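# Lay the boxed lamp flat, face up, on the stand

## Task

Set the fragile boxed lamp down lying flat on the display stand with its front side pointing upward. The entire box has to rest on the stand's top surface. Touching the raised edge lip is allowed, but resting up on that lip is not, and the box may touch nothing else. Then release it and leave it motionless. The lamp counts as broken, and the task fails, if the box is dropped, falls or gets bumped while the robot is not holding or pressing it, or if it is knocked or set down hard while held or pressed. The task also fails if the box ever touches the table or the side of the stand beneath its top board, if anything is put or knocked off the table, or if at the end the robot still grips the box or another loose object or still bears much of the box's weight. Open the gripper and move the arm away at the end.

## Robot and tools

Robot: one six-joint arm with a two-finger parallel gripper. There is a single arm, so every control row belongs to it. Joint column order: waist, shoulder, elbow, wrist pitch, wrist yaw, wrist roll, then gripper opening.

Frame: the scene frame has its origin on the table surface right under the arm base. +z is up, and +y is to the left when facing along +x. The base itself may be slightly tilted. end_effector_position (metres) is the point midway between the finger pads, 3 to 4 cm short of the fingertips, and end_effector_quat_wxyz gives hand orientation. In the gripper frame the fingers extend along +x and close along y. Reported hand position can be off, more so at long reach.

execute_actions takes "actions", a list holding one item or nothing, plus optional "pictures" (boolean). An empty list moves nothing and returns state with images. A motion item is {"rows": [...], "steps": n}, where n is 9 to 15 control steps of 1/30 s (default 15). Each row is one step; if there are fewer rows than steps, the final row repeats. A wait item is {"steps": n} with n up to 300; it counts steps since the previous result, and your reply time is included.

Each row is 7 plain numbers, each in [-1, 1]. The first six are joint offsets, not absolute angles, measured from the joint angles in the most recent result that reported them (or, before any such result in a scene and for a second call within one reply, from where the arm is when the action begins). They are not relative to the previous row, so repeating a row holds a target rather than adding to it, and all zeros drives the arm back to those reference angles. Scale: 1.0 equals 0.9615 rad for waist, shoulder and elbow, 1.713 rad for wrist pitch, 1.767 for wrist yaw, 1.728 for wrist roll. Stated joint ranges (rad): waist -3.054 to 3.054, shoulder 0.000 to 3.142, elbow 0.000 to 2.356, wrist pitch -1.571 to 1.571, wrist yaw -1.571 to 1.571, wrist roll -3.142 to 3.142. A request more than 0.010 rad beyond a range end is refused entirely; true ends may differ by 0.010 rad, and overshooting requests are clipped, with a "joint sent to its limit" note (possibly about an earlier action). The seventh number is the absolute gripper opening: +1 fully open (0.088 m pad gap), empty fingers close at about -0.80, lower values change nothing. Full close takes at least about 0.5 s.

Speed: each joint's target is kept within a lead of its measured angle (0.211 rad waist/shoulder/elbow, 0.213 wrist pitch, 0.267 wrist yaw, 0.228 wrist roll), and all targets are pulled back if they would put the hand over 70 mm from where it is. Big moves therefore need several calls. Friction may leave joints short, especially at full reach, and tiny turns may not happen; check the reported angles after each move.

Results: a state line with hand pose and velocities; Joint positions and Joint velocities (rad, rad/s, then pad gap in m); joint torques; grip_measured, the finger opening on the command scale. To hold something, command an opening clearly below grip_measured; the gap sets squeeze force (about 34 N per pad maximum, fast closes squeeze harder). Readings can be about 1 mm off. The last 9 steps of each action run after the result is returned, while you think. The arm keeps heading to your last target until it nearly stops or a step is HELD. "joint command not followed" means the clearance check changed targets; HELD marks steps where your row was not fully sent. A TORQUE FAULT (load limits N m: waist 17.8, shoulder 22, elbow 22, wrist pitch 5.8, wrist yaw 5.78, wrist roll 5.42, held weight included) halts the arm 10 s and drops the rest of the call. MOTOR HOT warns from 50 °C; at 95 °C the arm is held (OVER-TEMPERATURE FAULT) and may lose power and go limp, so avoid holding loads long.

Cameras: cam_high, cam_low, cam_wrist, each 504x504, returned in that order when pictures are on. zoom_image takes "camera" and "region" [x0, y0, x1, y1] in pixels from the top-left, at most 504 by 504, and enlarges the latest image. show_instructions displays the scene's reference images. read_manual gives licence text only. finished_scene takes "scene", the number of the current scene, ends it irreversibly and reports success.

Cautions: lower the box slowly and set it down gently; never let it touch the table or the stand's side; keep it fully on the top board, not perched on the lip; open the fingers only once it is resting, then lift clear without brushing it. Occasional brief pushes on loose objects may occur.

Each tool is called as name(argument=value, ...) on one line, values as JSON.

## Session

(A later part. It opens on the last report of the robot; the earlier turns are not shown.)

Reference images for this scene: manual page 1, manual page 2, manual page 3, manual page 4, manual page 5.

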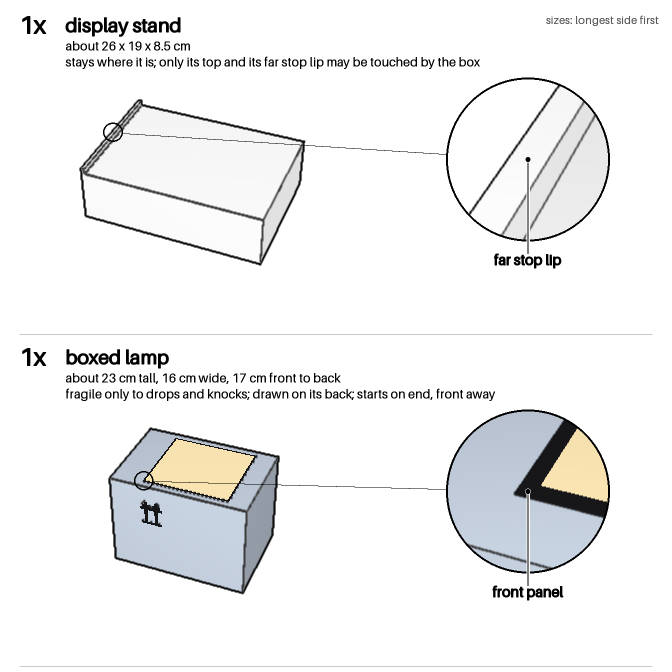

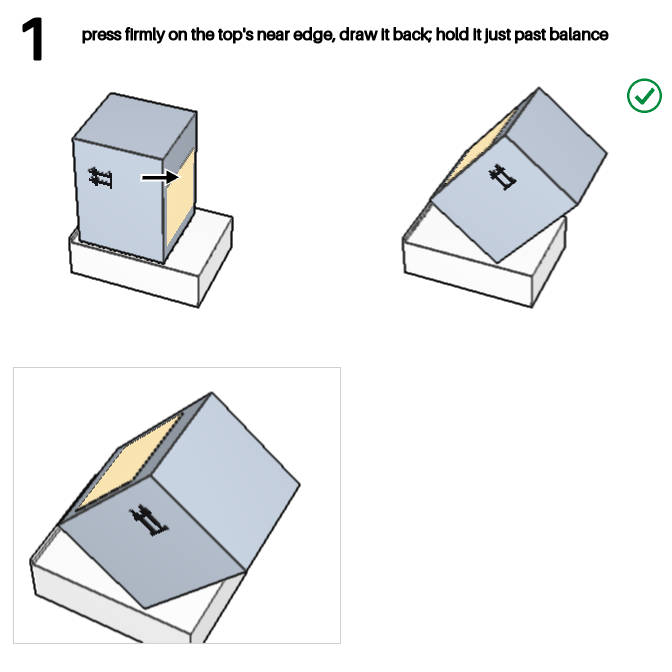

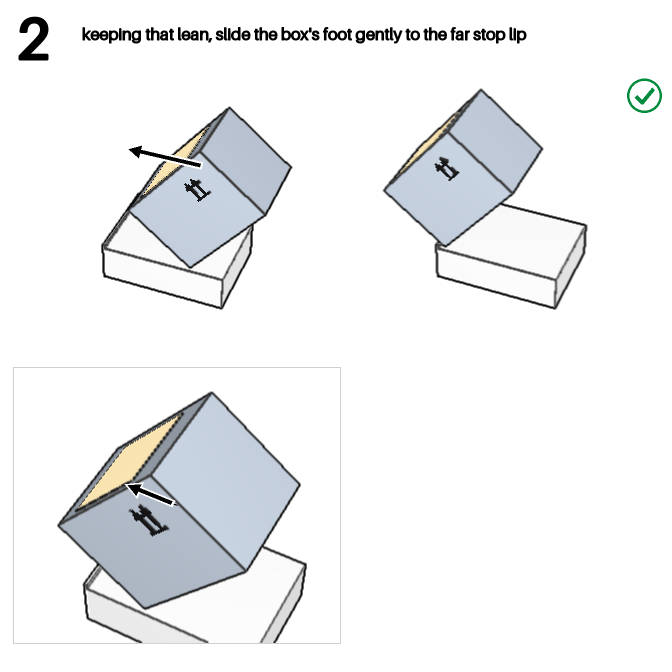

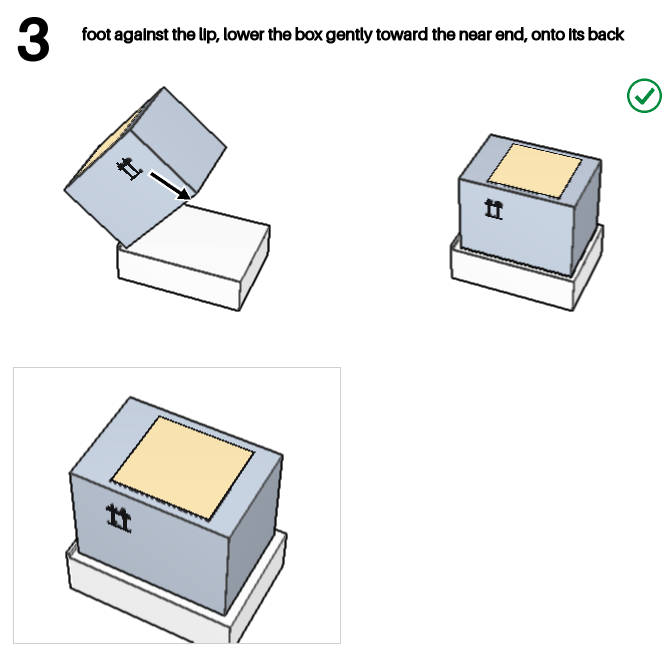

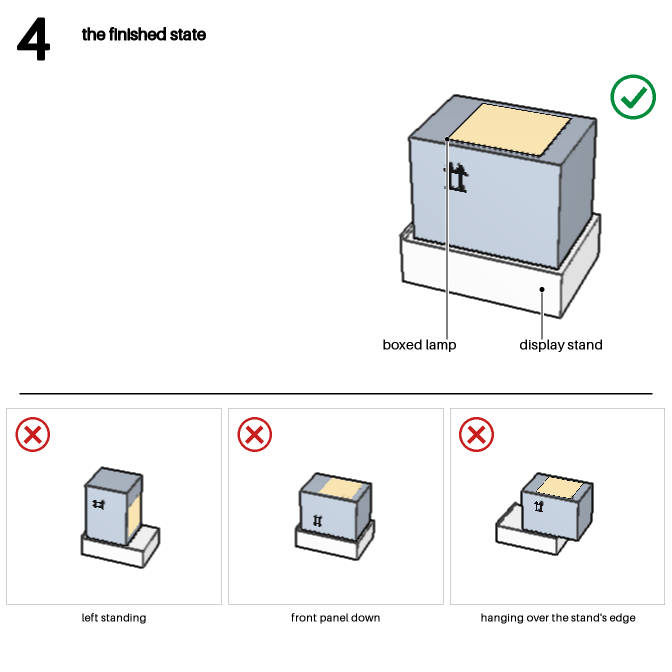

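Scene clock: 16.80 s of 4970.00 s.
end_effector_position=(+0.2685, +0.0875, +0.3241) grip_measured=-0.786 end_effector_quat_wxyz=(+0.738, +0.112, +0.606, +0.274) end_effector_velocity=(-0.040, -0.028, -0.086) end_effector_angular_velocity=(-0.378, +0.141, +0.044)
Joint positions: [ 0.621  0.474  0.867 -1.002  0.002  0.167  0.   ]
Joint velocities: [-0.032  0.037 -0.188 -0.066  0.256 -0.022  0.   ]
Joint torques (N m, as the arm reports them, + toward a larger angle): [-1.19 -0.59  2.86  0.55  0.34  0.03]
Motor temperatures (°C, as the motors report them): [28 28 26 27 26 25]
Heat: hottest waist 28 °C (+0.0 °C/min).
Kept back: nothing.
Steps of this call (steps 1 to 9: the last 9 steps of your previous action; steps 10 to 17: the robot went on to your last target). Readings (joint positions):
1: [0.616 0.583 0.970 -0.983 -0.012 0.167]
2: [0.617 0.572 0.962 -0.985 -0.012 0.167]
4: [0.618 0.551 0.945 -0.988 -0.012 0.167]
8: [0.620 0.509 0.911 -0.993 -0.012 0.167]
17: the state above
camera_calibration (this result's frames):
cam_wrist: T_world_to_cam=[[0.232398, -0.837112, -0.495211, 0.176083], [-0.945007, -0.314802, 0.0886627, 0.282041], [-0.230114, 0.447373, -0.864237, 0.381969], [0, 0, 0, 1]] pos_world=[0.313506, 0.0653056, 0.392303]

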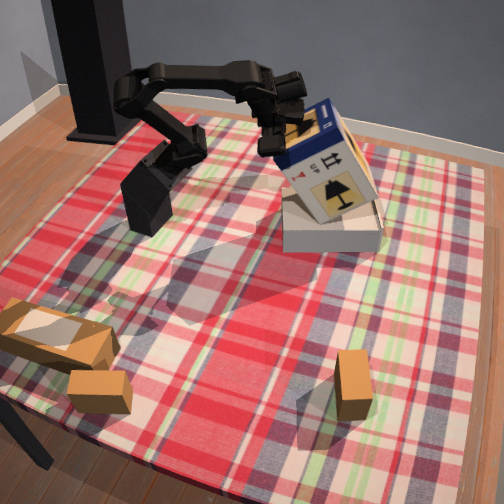

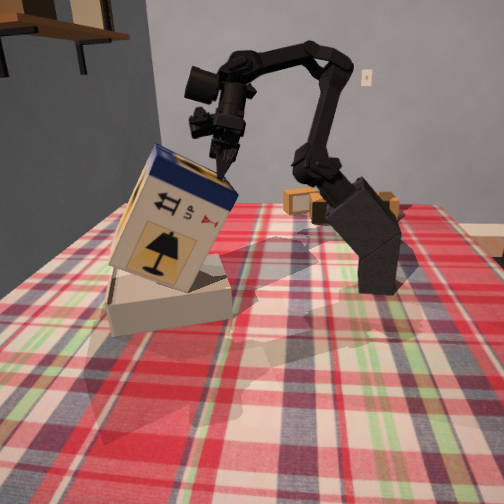

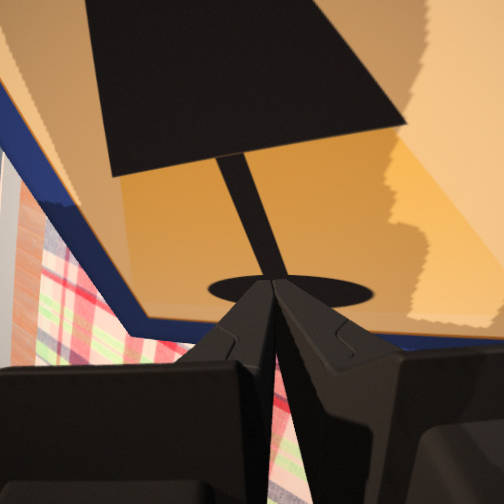

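Foot is sliding now.

execute_actions(actions=[{"steps":15}], pictures=true)

zoom_image(camera="cam_low", region=[70,120,290,340])

zoom_image(camera="cam_high", region=[230,70,420,260])

Scene clock: 17.30 s of 4970.00 s.
end_effector_position=(+0.2626, +0.0863, +0.3137) grip_measured=-0.786 end_effector_quat_wxyz=(+0.730, +0.100, +0.621, +0.266) end_effector_velocity=(-0.003, +0.002, +0.001) end_effector_angular_velocity=(+0.016, +0.017, +0.001)
Joint positions: [ 0.615  0.485  0.844 -1.009  0.017  0.167  0.   ]
Joint velocities: [-0.002 -0.002 -0.002 -0.007 -0.022  0.007 -0.   ]
Joint torques (N m, as the arm reports them, + toward a larger angle): [-0.4  -1.53  4.25  0.88 -0.08  0.04]
Motor temperatures (°C, as the motors report them): [28 28 26 27 26 25]
Heat: hottest waist 28 °C (+0.0 °C/min).
Kept back: nothing.
Steps of this call (steps 1 to 15: the robot went on to your last target). Readings (joint positions):
1: [0.619 0.476 0.860 -1.005 0.009 0.167]
2: [0.618 0.478 0.855 -1.007 0.014 0.167]
4: [0.616 0.483 0.846 -1.009 0.017 0.167]
8: [0.615 0.485 0.844 -1.009 0.017 0.167]
15: the state above
camera_calibration (this result's frames):
cam_wrist: T_world_to_cam=[[0.2269, -0.851552, -0.472626, 0.166841], [-0.939082, -0.319925, 0.125587, 0.264346], [-0.258149, 0.415339, -0.872269, 0.384834], [0, 0, 0, 1]] pos_world=[0.309731, 0.0668087, 0.381333]

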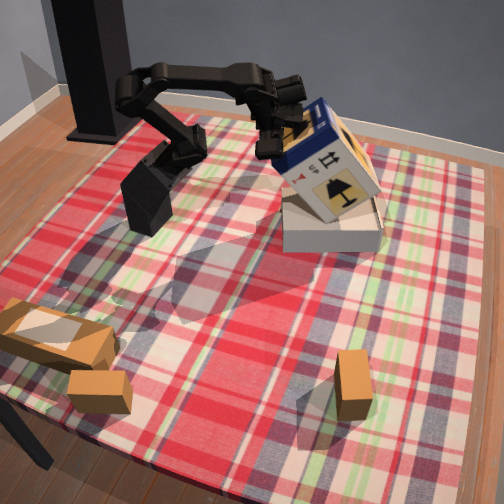

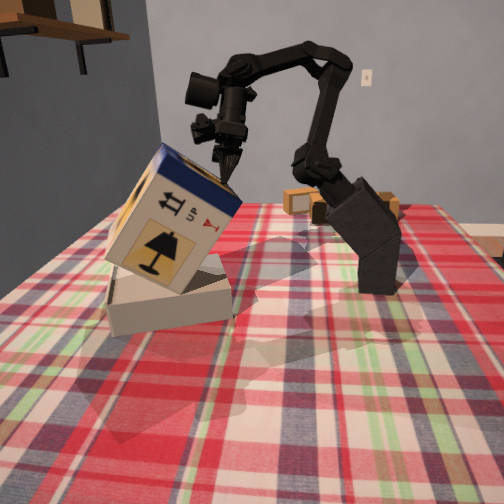

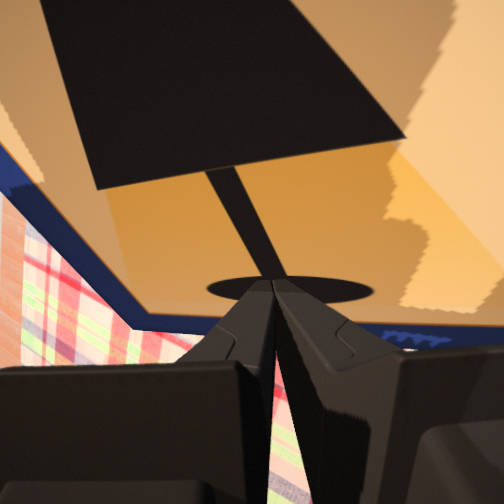

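Region (70, 120, 290, 340) of cam_low's 504x504 image, scaled by 2.291, with more detail than that image has.

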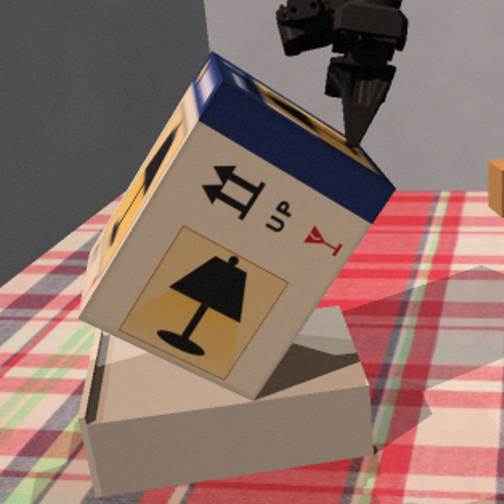

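Region (230, 70, 420, 260) of cam_high's 504x504 image, scaled by 2.653, with more detail than that image has.

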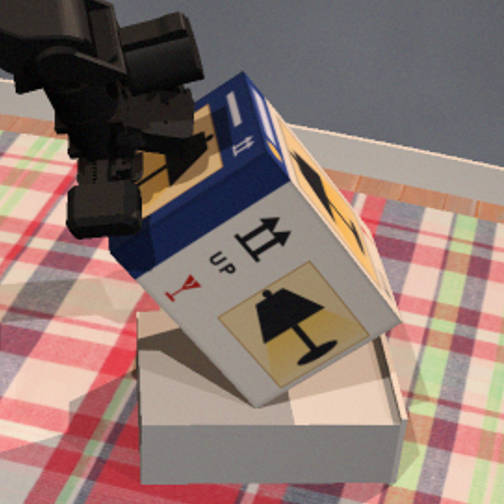

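execute_actions(actions=[{"rows":[[-0.005,0.007,-0.022,0.003,0.005,0,-0.85],[-0.006,0.006,-0.029,0.010,0.005,0,-0.85],[-0.007,0.005,-0.036,0.018,0.005,0,-0.85],[-0.008,0.004,-0.042,0.025,0.005,0,-0.85],[-0.009,0.004,-0.049,0.033,0.006,0,-0.85],[-0.010,0.003,-0.055,0.041,0.006,0,-0.85],[-0.011,0.002,-0.062,0.048,0.006,0,-0.85],[-0.012,0.001,-0.068,0.056,0.006,0,-0.85],[-0.013,0,-0.074,0.063,0.006,0,-0.85],[-0.014,-0.001,-0.081,0.071,0.006,0,-0.85],[-0.015,-0.002,-0.087,0.079,0.006,0,-0.85],[-0.016,-0.003,-0.093,0.086,0.006,0,-0.85],[-0.017,-0.004,-0.100,0.094,0.006,0,-0.85],[-0.018,-0.005,-0.106,0.101,0.006,0,-0.85],[-0.019,-0.005,-0.112,0.109,0.006,0,-0.85]]}])

execute_actions(actions=[{"steps":18}], pictures=true)

zoom_image(camera="cam_low", region=[70,120,290,340])

zoom_image(camera="cam_high", region=[230,70,420,260])

Scene clock: 18.87 s of 4970.00 s.
end_effector_position=(+0.2647, +0.0888, +0.3095) grip_measured=-0.786 end_effector_quat_wxyz=(+0.735, +0.102, +0.616, +0.264) end_effector_velocity=(+0.017, +0.021, -0.037) end_effector_angular_velocity=(+0.026, -0.106, -0.077)
Joint positions: [ 0.612  0.485  0.823 -0.973  0.019  0.167  0.   ]
Joint velocities: [-0.032 -0.002 -0.188  0.315  0.007 -0.007  0.   ]
Joint torques (N m, as the arm reports them, + toward a larger angle): [-0.42 -1.78  4.23  1.03 -0.02  0.02]
Motor temperatures (°C, as the motors report them): [28 28 26 27 26 25]
Heat: hottest waist 28 °C (+0.0 °C/min).
Steps of this call (steps 1 to 15: the robot went on to your last target; steps 16 to 41: nothing new was sent; steps 42 to 47: the first 6 steps of this action). Readings (joint positions):
42: [0.615 0.485 0.843 -1.009 0.017 0.167]
43: [0.615 0.485 0.842 -1.008 0.017 0.167]
45: [0.614 0.485 0.834 -0.995 0.017 0.167]
47: the state above

Scene clock: 19.47 s of 4970.00 s.
end_effector_position=(+0.2751, +0.0978, +0.2972) grip_measured=-0.786 end_effector_quat_wxyz=(+0.757, +0.115, +0.589, +0.257) end_effector_velocity=(-0.000, +0.002, +0.004) end_effector_angular_velocity=(+0.027, -0.012, +0.008)
Joint positions: [ 0.6    0.483  0.75  -0.829  0.022  0.167  0.   ]
Joint velocities: [ 0.002 -0.012 -0.002  0.007 -0.022 -0.007 -0.   ]
Joint torques (N m, as the arm reports them, + toward a larger angle): [-0.36 -2.83  4.38  1.23 -0.13 -0.01]
Motor temperatures (°C, as the motors report them): [28 28 26 27 26 25]
Heat: hottest waist 28 °C (+0.0 °C/min).
Kept back: nothing.
Steps of this call (steps 1 to 9: the last 9 steps of your previous action; steps 10 to 18: the robot went on to your last target). Readings (joint positions):
1: [0.611 0.485 0.816 -0.963 0.020 0.167]
2: [0.610 0.485 0.810 -0.952 0.020 0.167]
4: [0.608 0.485 0.797 -0.927 0.021 0.167]
8: [0.604 0.484 0.772 -0.876 0.022 0.167]
18: the state above
camera_calibration (this result's frames):
cam_wrist: T_world_to_cam=[[0.21626, -0.852511, -0.475875, 0.170031], [-0.960614, -0.27291, 0.0523604, 0.304898], [-0.174509, 0.445808, -0.877953, 0.344642], [0, 0, 0, 1]] pos_world=[0.316262, 0.0745188, 0.367529]

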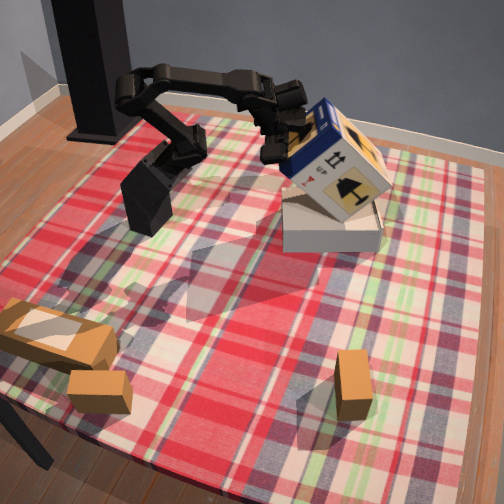

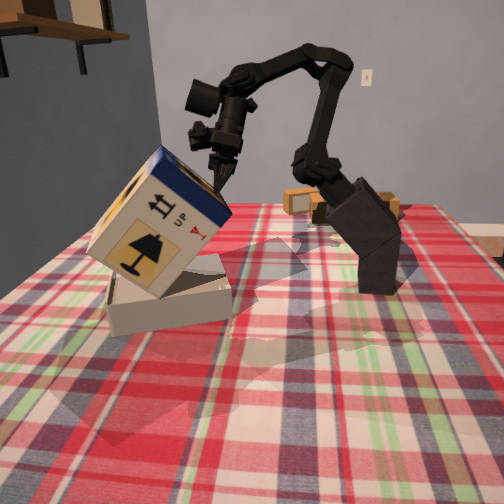

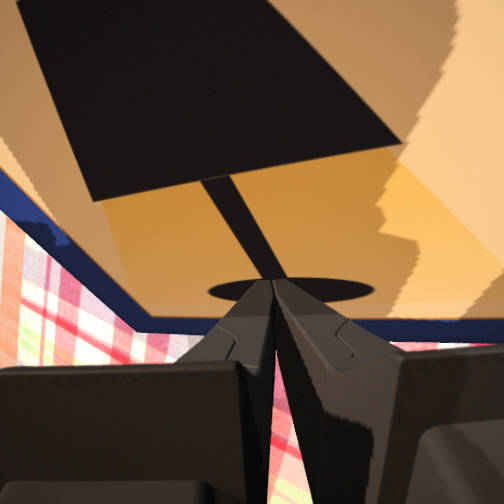

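Region (70, 120, 290, 340) of cam_low's 504x504 image, scaled by 2.291, with more detail than that image has.

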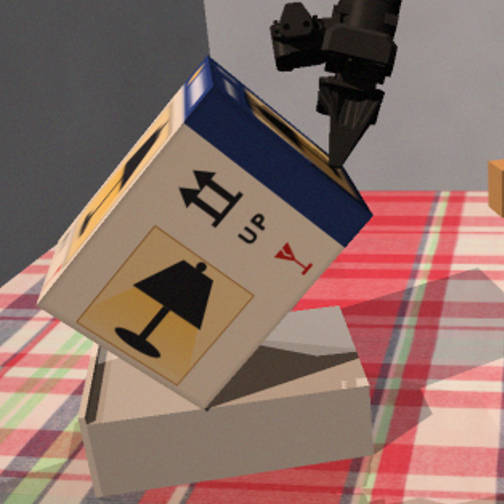

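Region (230, 70, 420, 260) of cam_high's 504x504 image, scaled by 2.653, with more detail than that image has.

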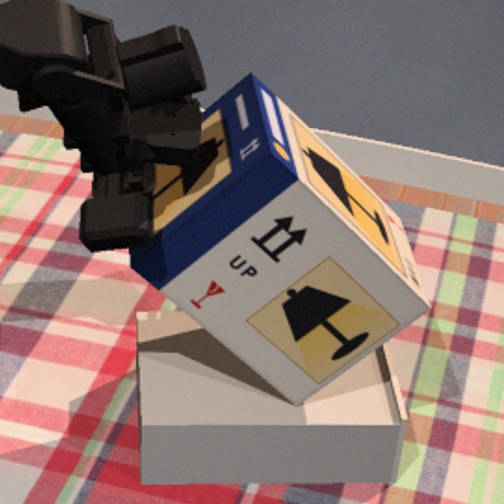

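execute_actions(actions=[{"rows":[[0.004,-0.003,-0.020,0.009,0.002,0,-0.85],[0.008,-0.003,-0.025,0.016,0.002,0,-0.85],[0.011,-0.003,-0.030,0.023,0.002,0,-0.85],[0.014,-0.003,-0.035,0.030,0.002,0,-0.85],[0.018,-0.003,-0.040,0.037,0.002,0,-0.85],[0.021,-0.004,-0.045,0.044,0.002,0,-0.85],[0.024,-0.004,-0.050,0.051,0.002,0,-0.85],[0.027,-0.004,-0.054,0.058,0.002,0,-0.85],[0.030,-0.004,-0.059,0.065,0.002,0,-0.85],[0.033,-0.004,-0.064,0.073,0.002,0,-0.85],[0.036,-0.005,-0.069,0.080,0.002,0,-0.85],[0.039,-0.005,-0.074,0.087,0.002,0,-0.85],[0.042,-0.005,-0.079,0.094,0.002,0,-0.85],[0.045,-0.005,-0.084,0.101,0.002,0,-0.85],[0.048,-0.005,-0.088,0.108,0.002,0,-0.85]]}])

execute_actions(actions=[{"steps":18}], pictures=true)

zoom_image(camera="cam_low", region=[70,120,290,340])

zoom_image(camera="cam_high", region=[230,70,420,260])

Scene clock: 20.90 s of 4970.00 s.
end_effector_position=(+0.2776, +0.1022, +0.2960) grip_measured=-0.786 end_effector_quat_wxyz=(+0.763, +0.120, +0.579, +0.262) end_effector_velocity=(+0.011, +0.035, -0.010) end_effector_angular_velocity=(+0.131, -0.118, -0.003)
Joint positions: [ 0.61   0.482  0.731 -0.787  0.022  0.167  0.   ]
Joint velocities: [ 0.09   0.002 -0.134  0.286 -0.007  0.007 -0.   ]
Joint torques (N m, as the arm reports them, + toward a larger angle): [ 0.46 -2.76  4.54  1.32 -0.22  0.05]
Motor temperatures (°C, as the motors report them): [28 28 26 27 26 25]
Heat: hottest waist 28 °C (+0.0 °C/min).
Steps of this call (steps 1 to 15: the robot went on to your last target; steps 16 to 37: nothing new was sent; steps 38 to 43: the first 6 steps of this action). Readings (joint positions):
38: [0.600 0.483 0.748 -0.826 0.022 0.167]
39: [0.600 0.482 0.746 -0.822 0.022 0.167]
41: [0.604 0.482 0.740 -0.806 0.022 0.167]
43: the state above

Scene clock: 21.50 s of 4970.00 s.
end_effector_position=(+0.2863, +0.1167, +0.2952) grip_measured=-0.786 end_effector_quat_wxyz=(+0.780, +0.137, +0.544, +0.278) end_effector_velocity=(-0.001, +0.001, +0.001) end_effector_angular_velocity=(+0.006, -0.017, +0.019)
Joint positions: [ 0.645  0.482  0.678 -0.65   0.022  0.167  0.   ]
Joint velocities: [ 0.002 -0.007 -0.007  0.007 -0.007 -0.022 -0.   ]
Joint torques (N m, as the arm reports them, + toward a larger angle): [ 0.37 -2.87  4.69  1.34 -0.22 -0.01]
Motor temperatures (°C, as the motors report them): [28 28 26 27 26 25]
Heat: hottest waist 28 °C (+0.0 °C/min).
Kept back: nothing.
Steps of this call (steps 1 to 9: the last 9 steps of your previous action; steps 10 to 18: the robot went on to your last target). Readings (joint positions):
1: [0.613 0.482 0.727 -0.777 0.022 0.167]
2: [0.616 0.482 0.722 -0.765 0.022 0.167]
4: [0.622 0.482 0.713 -0.742 0.022 0.167]
8: [0.634 0.482 0.695 -0.693 0.022 0.167]
18: the state above
camera_calibration (this result's frames):
cam_wrist: T_world_to_cam=[[0.246662, -0.81803, -0.519601, 0.182892], [-0.964921, -0.257058, -0.0533656, 0.351567], [-0.0899129, 0.514538, -0.852741, 0.296684], [0, 0, 0, 1]] pos_world=[0.320798, 0.0873292, 0.366788]

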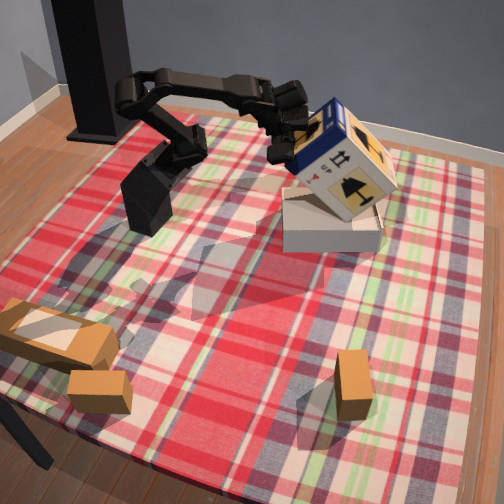

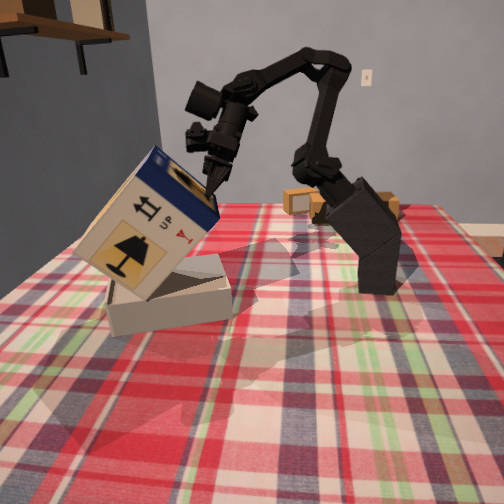

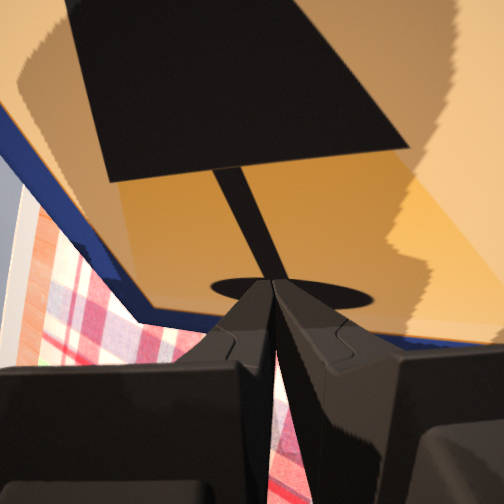

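Region (70, 120, 290, 340) of cam_low's 504x504 image, scaled by 2.291, with more detail than that image has.

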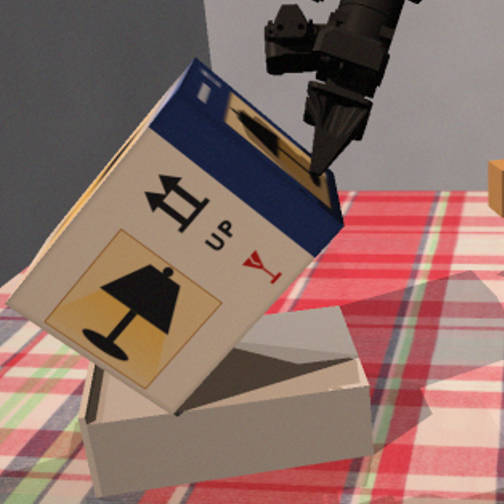

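Region (230, 70, 420, 260) of cam_high's 504x504 image, scaled by 2.653, with more detail than that image has.

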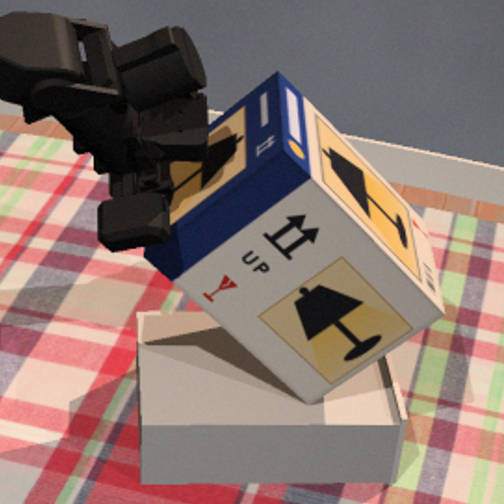

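execute_actions(actions=[{"rows":[[0.002,0.014,-0.011,0.006,0.002,0,-0.85],[0.002,0.022,-0.011,0.014,0.002,0,-0.85],[0.002,0.030,-0.011,0.023,0.002,0,-0.85],[0.002,0.037,-0.011,0.031,0.002,0,-0.85],[0.002,0.045,-0.011,0.040,0.002,0,-0.85],[0.002,0.052,-0.011,0.048,0.002,0,-0.85],[0.002,0.060,-0.011,0.057,0.002,0,-0.85],[0.002,0.067,-0.011,0.065,0.002,0,-0.85],[0.002,0.075,-0.011,0.074,0.002,0,-0.85],[0.002,0.082,-0.011,0.082,0.002,0,-0.85],[0.002,0.090,-0.011,0.091,0.002,0,-0.85],[0.002,0.097,-0.011,0.099,0.002,0,-0.85],[0.002,0.104,-0.011,0.108,0.002,0,-0.85],[0.002,0.112,-0.011,0.116,0.002,0,-0.85],[0.002,0.119,-0.011,0.125,0.002,0,-0.85]]}])

execute_actions(actions=[{"steps":18}], pictures=true)

zoom_image(camera="cam_low", region=[70,120,290,340])

zoom_image(camera="cam_high", region=[230,70,420,260])

Scene clock: 22.93 s of 4970.00 s.
end_effector_position=(+0.2933, +0.1213, +0.2945) grip_measured=-0.786 end_effector_quat_wxyz=(+0.784, +0.141, +0.536, +0.278) end_effector_velocity=(+0.064, +0.040, -0.004) end_effector_angular_velocity=(+0.088, -0.151, -0.082)
Joint positions: [ 0.646  0.506  0.678 -0.605  0.022  0.167  0.   ]
Joint velocities: [-0.002  0.208 -0.002  0.403 -0.007 -0.007 -0.   ]
Joint torques (N m, as the arm reports them, + toward a larger angle): [ 0.86 -1.89  4.94  1.32 -0.24  0.03]
Motor temperatures (°C, as the motors report them): [28 28 26 27 26 25]
Heat: hottest waist 28 °C (+0.0 °C/min).
Steps of this call (steps 1 to 15: the robot went on to your last target; steps 16 to 37: nothing new was sent; steps 38 to 43: the first 6 steps of this action). Readings (joint positions):
38: [0.645 0.482 0.678 -0.648 0.022 0.167]
39: [0.645 0.483 0.678 -0.646 0.022 0.167]
41: [0.646 0.492 0.678 -0.629 0.022 0.167]
43: the state above

Scene clock: 23.53 s of 4970.00 s.
end_effector_position=(+0.3189, +0.1368, +0.2935) grip_measured=-0.786 end_effector_quat_wxyz=(+0.803, +0.156, +0.503, +0.278) end_effector_velocity=(-0.003, +0.001, -0.000) end_effector_angular_velocity=(+0.007, +0.011, +0.004)
Joint positions: [ 0.647  0.588  0.678 -0.441  0.022  0.167  0.   ]
Joint velocities: [ 0.002 -0.002 -0.002 -0.007 -0.007  0.007  0.   ]
Joint torques (N m, as the arm reports them, + toward a larger angle): [ 0.85 -2.21  5.14  1.42 -0.3  -0.01]
Motor temperatures (°C, as the motors report them): [28 28 26 27 26 25]
Heat: hottest waist 28 °C (+0.0 °C/min).
Kept back: nothing.
Steps of this call (steps 1 to 9: the last 9 steps of your previous action; steps 10 to 18: the robot went on to your last target). Readings (joint positions):
1: [0.646 0.513 0.678 -0.592 0.022 0.167]
2: [0.646 0.520 0.678 -0.580 0.022 0.167]
4: [0.646 0.534 0.678 -0.552 0.022 0.167]
8: [0.646 0.562 0.678 -0.495 0.022 0.167]
18: the state above
camera_calibration (this result's frames):
cam_wrist: T_world_to_cam=[[0.250518, -0.805363, -0.537244, 0.192679], [-0.968112, -0.2083, -0.139178, 0.407631], [0.000180907, 0.554979, -0.831864, 0.247497], [0, 0, 0, 1]] pos_world=[0.346318, 0.10273, 0.366133]

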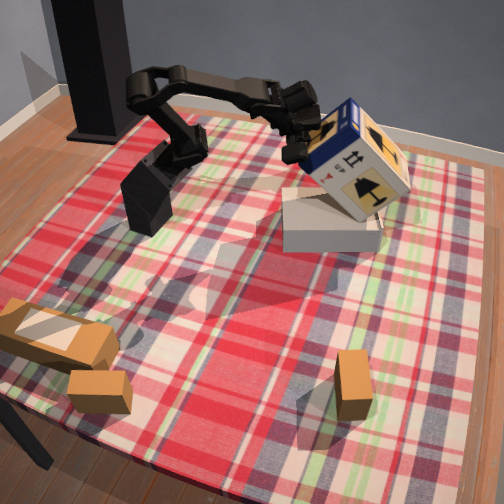

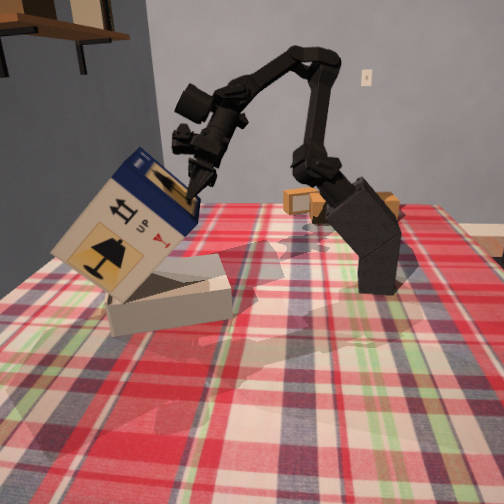

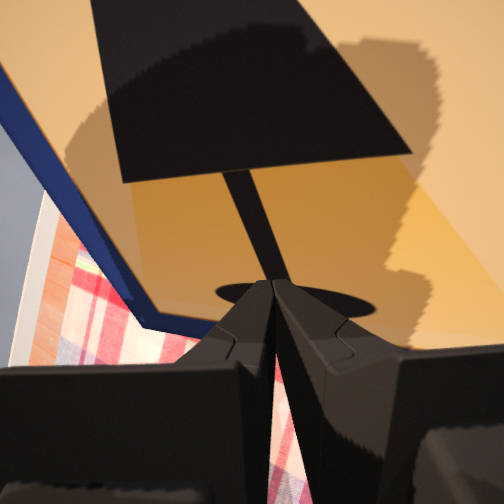

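Region (70, 120, 290, 340) of cam_low's 504x504 image, scaled by 2.291, with more detail than that image has.

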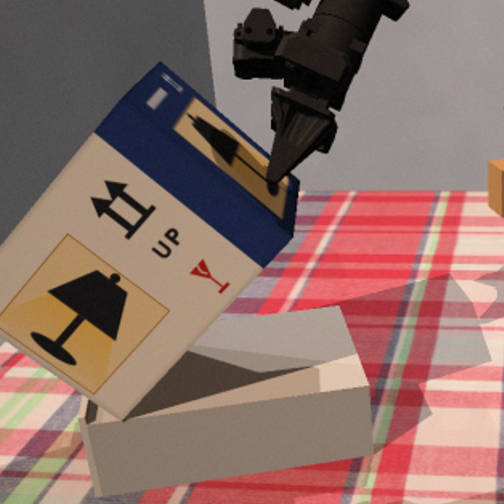

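Region (230, 70, 420, 260) of cam_high's 504x504 image, scaled by 2.653, with more detail than that image has.

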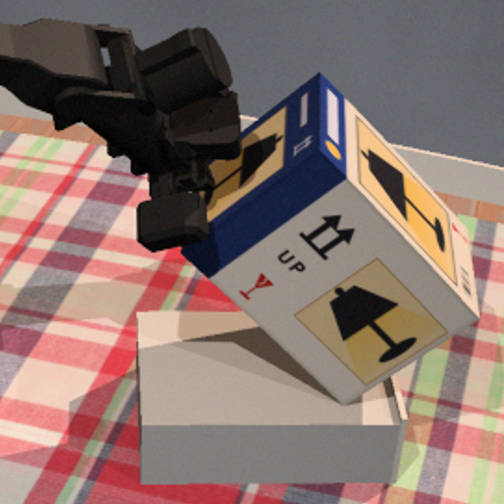

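execute_actions(actions=[{"rows":[[-0.004,0.011,-0.008,0.006,0.002,0,-0.85],[-0.006,0.014,-0.008,0.010,0.002,0,-0.85],[-0.008,0.017,-0.008,0.014,0.002,0,-0.85],[-0.010,0.020,-0.008,0.018,0.002,0,-0.85],[-0.012,0.023,-0.008,0.022,0.002,0,-0.85],[-0.014,0.026,-0.008,0.026,0.002,0,-0.85],[-0.016,0.029,-0.008,0.030,0.002,0,-0.85],[-0.018,0.032,-0.008,0.034,0.002,0,-0.85],[-0.020,0.035,-0.008,0.038,0.002,0,-0.85],[-0.021,0.038,-0.008,0.041,0.002,0,-0.85]],"steps":10}])

execute_actions(actions=[{"steps":17}], pictures=true)

zoom_image(camera="cam_low", region=[70,120,290,340])

zoom_image(camera="cam_high", region=[230,70,420,260])

Scene clock: 25.07 s of 4970.00 s.
end_effector_position=(+0.3191, +0.1370, +0.2934) grip_measured=-0.786 end_effector_quat_wxyz=(+0.803, +0.157, +0.503, +0.278) end_effector_velocity=(-0.000, +0.002, -0.003) end_effector_angular_velocity=(-0.001, +0.003, +0.011)
Joint positions: [ 0.647  0.589  0.677 -0.439  0.022  0.167  0.   ]
Joint velocities: [-0.002  0.012 -0.002  0.007 -0.007 -0.007 -0.   ]
Joint torques (N m, as the arm reports them, + toward a larger angle): [ 0.27 -2.19  5.26  1.45 -0.23 -0.03]
Motor temperatures (°C, as the motors report them): [28 28 26 27 26 25]
Heat: hottest waist 28 °C (+0.0 °C/min).
Steps of this call (steps 1 to 15: the robot went on to your last target; steps 16 to 45: nothing new was sent; step 46: the first step of this action). Readings (joint positions):
46: the state above

Scene clock: 25.63 s of 4970.00 s.
end_effector_position=(+0.3306, +0.1391, +0.2922) grip_measured=-0.786 end_effector_quat_wxyz=(+0.813, +0.162, +0.490, +0.270) end_effector_velocity=(-0.003, -0.001, -0.005) end_effector_angular_velocity=(-0.012, +0.017, -0.003)
Joint positions: [ 0.631  0.617  0.677 -0.376  0.022  0.167  0.   ]
Joint velocities: [-0.002  0.002 -0.007 -0.007  0.007  0.007 -0.   ]
Joint torques (N m, as the arm reports them, + toward a larger angle): [ 0.51 -2.45  5.03  1.48 -0.21  0.04]
Motor temperatures (°C, as the motors report them): [28 28 26 27 26 25]
Heat: hottest waist 28 °C (+0.0 °C/min).
Kept back: nothing.
Steps of this call (steps 1 to 9: the last 9 steps of your previous action; steps 10 to 17: the robot went on to your last target). Readings (joint positions):
1: [0.647 0.590 0.677 -0.437 0.022 0.167]
2: [0.646 0.591 0.677 -0.434 0.022 0.167]
4: [0.644 0.596 0.677 -0.423 0.022 0.167]
8: [0.637 0.607 0.677 -0.398 0.022 0.167]
17: the state above
camera_calibration (this result's frames):
cam_wrist: T_world_to_cam=[[0.242145, -0.809527, -0.53482, 0.193567], [-0.969495, -0.18028, -0.166068, 0.42362], [0.0380189, 0.558717, -0.828486, 0.231041], [0, 0, 0, 1]] pos_world=[0.355042, 0.103982, 0.365288]

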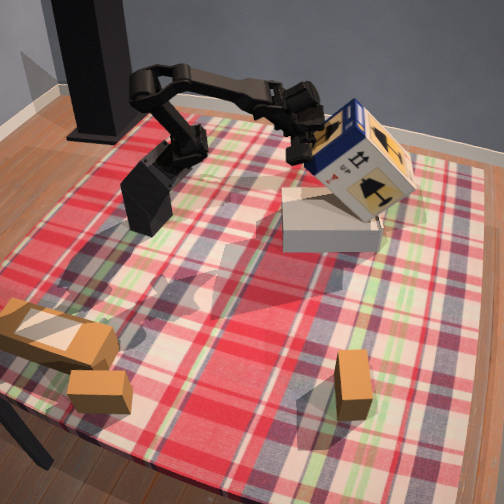

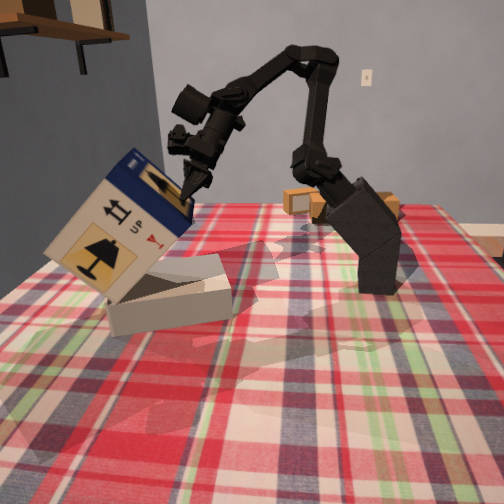

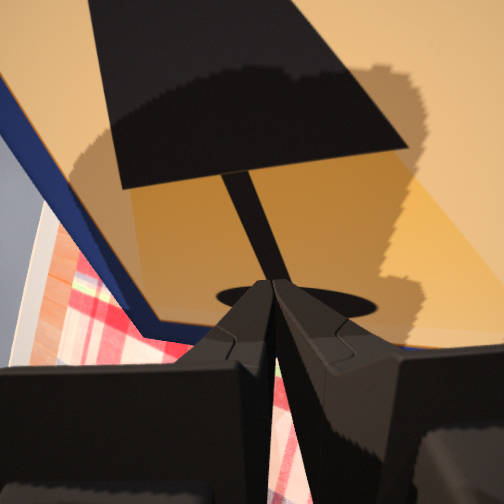

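Region (70, 120, 290, 340) of cam_low's 504x504 image, scaled by 2.291, with more detail than that image has.

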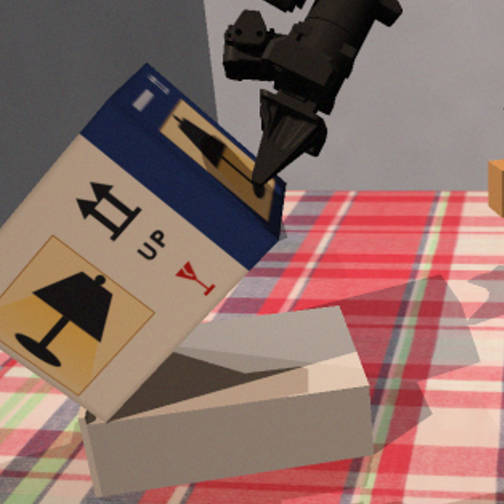

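Region (230, 70, 420, 260) of cam_high's 504x504 image, scaled by 2.653, with more detail than that image has.

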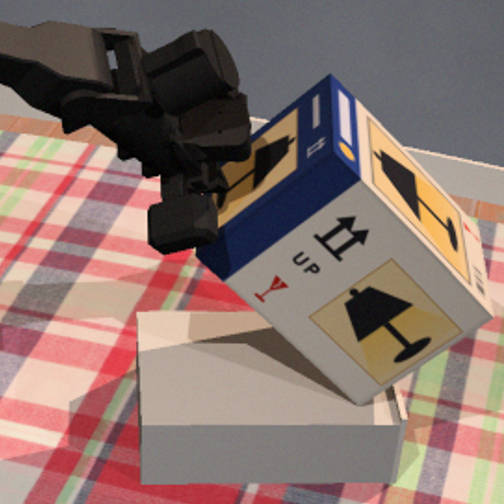

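execute_actions(actions=[{"rows":[[-0.010,0.002,-0.006,0.004,0.002,0,-0.85],[-0.016,-0.003,-0.006,0.006,0.002,0,-0.85],[-0.022,-0.007,-0.006,0.008,0.002,0,-0.85],[-0.028,-0.010,-0.006,0.010,0.002,0,-0.85],[-0.034,-0.012,-0.006,0.012,0.002,0,-0.85],[-0.040,-0.013,-0.006,0.014,0.002,0,-0.85],[-0.046,-0.014,-0.006,0.016,0.002,0,-0.85],[-0.052,-0.016,-0.006,0.018,0.002,0,-0.85],[-0.058,-0.017,-0.006,0.020,0.002,0,-0.85],[-0.065,-0.018,-0.006,0.022,0.002,0,-0.85],[-0.071,-0.019,-0.006,0.024,0.002,0,-0.85],[-0.077,-0.020,-0.006,0.026,0.002,0,-0.85],[-0.083,-0.022,-0.006,0.028,0.002,0,-0.85],[-0.089,-0.023,-0.006,0.030,0.002,0,-0.85],[-0.095,-0.024,-0.006,0.031,0.002,0,-0.85]]}])

execute_actions(actions=[{"steps":18}], pictures=true)

zoom_image(camera="cam_low", region=[40,120,260,340])

zoom_image(camera="cam_high", region=[250,70,440,260])

Scene clock: 26.53 s of 4970.00 s.
end_effector_position=(+0.3350, +0.1351, +0.2918) grip_measured=-0.786 end_effector_quat_wxyz=(+0.819, +0.163, +0.485, +0.260) end_effector_velocity=(+0.035, -0.033, +0.006) end_effector_angular_velocity=(-0.030, -0.093, -0.176)
Joint positions: [ 0.611  0.615  0.677 -0.364  0.022  0.167  0.   ]
Joint velocities: [-0.164 -0.046 -0.002  0.095 -0.022  0.007 -0.   ]
Joint torques (N m, as the arm reports them, + toward a larger angle): [ 0.17 -3.54  5.7   1.43 -0.17  0.03]
Motor temperatures (°C, as the motors report them): [28 28 26 27 26 25]
Heat: hottest waist 28 °C (+0.0 °C/min).
Steps of this call (steps 1 to 15: the robot went on to your last target; steps 16 to 21: nothing new was sent; steps 22 to 27: the first 6 steps of this action). Readings (joint positions):
22: [0.630 0.617 0.677 -0.375 0.022 0.167]
23: [0.628 0.617 0.677 -0.374 0.022 0.167]
25: [0.621 0.617 0.677 -0.370 0.022 0.167]
27: the state above

Scene clock: 27.13 s of 4970.00 s.
end_effector_position=(+0.3486, +0.1205, +0.2933) grip_measured=-0.786 end_effector_quat_wxyz=(+0.838, +0.165, +0.467, +0.228) end_effector_velocity=(-0.002, +0.000, -0.001) end_effector_angular_velocity=(-0.009, -0.005, +0.021)
Joint positions: [ 0.545  0.599  0.677 -0.329  0.022  0.167  0.   ]
Joint velocities: [-0.002 -0.002 -0.002 -0.007 -0.007 -0.022 -0.   ]
Joint torques (N m, as the arm reports them, + toward a larger angle): [ 0.09 -3.85  5.56  1.64 -0.11 -0.02]
Motor temperatures (°C, as the motors report them): [28 28 26 27 26 25]
Heat: hottest waist 28 °C (+0.0 °C/min).
Kept back: nothing.
Steps of this call (steps 1 to 9: the last 9 steps of your previous action; steps 10 to 18: the robot went on to your last target). Readings (joint positions):
1: [0.605 0.614 0.677 -0.360 0.022 0.167]
2: [0.600 0.612 0.677 -0.357 0.022 0.167]
4: [0.589 0.609 0.677 -0.351 0.022 0.167]
8: [0.565 0.604 0.677 -0.338 0.022 0.167]
18: the state above
camera_calibration (this result's frames):
cam_wrist: T_world_to_cam=[[0.190301, -0.845491, -0.498929, 0.186641], [-0.973457, -0.0966909, -0.207442, 0.441356], [0.127149, 0.525162, -0.84145, 0.218461], [0, 0, 0, 1]] pos_world=[0.366346, 0.0857507, 0.3685]

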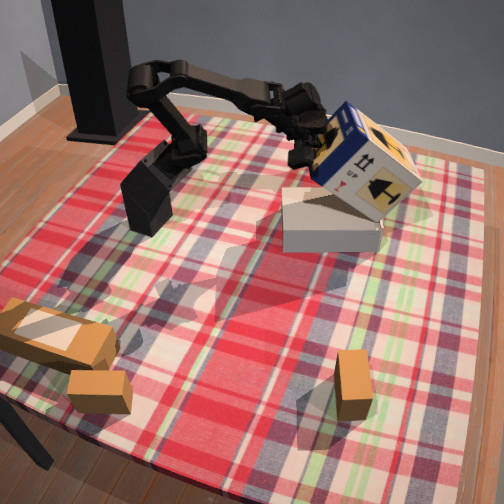

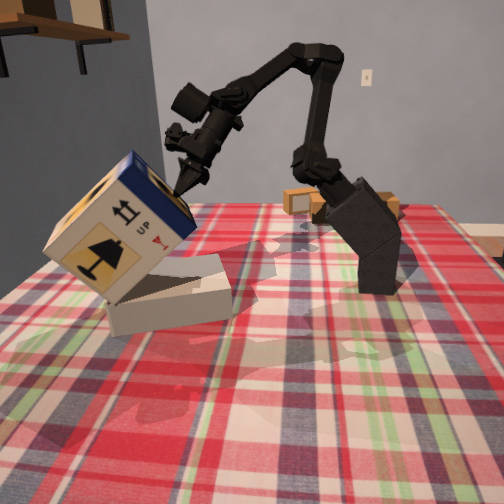

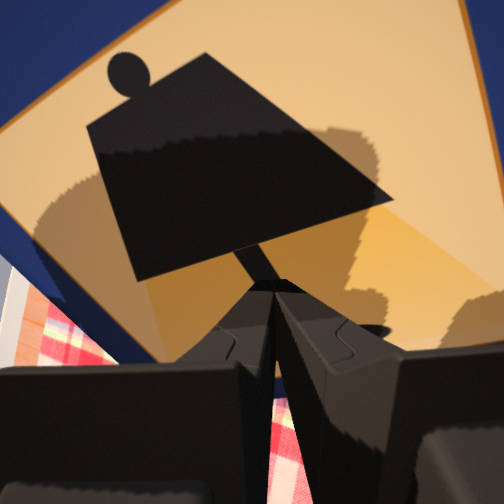

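Region (40, 120, 260, 340) of cam_low's 504x504 image, scaled by 2.291, with more detail than that image has.

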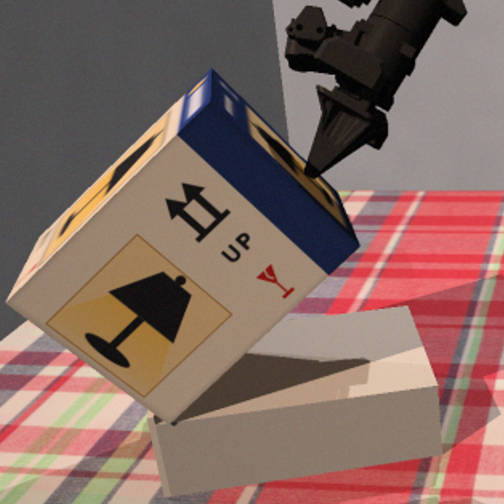

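Region (250, 70, 440, 260) of cam_high's 504x504 image, scaled by 2.653, with more detail than that image has.

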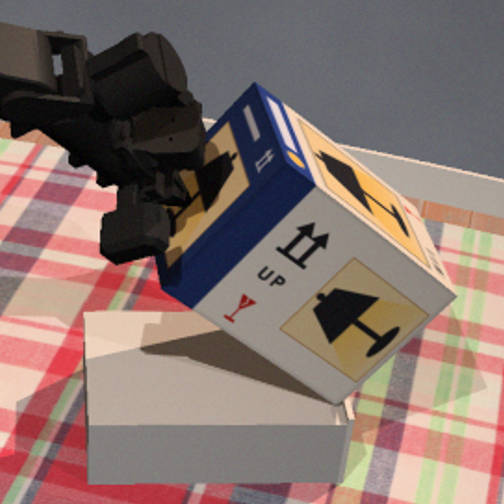

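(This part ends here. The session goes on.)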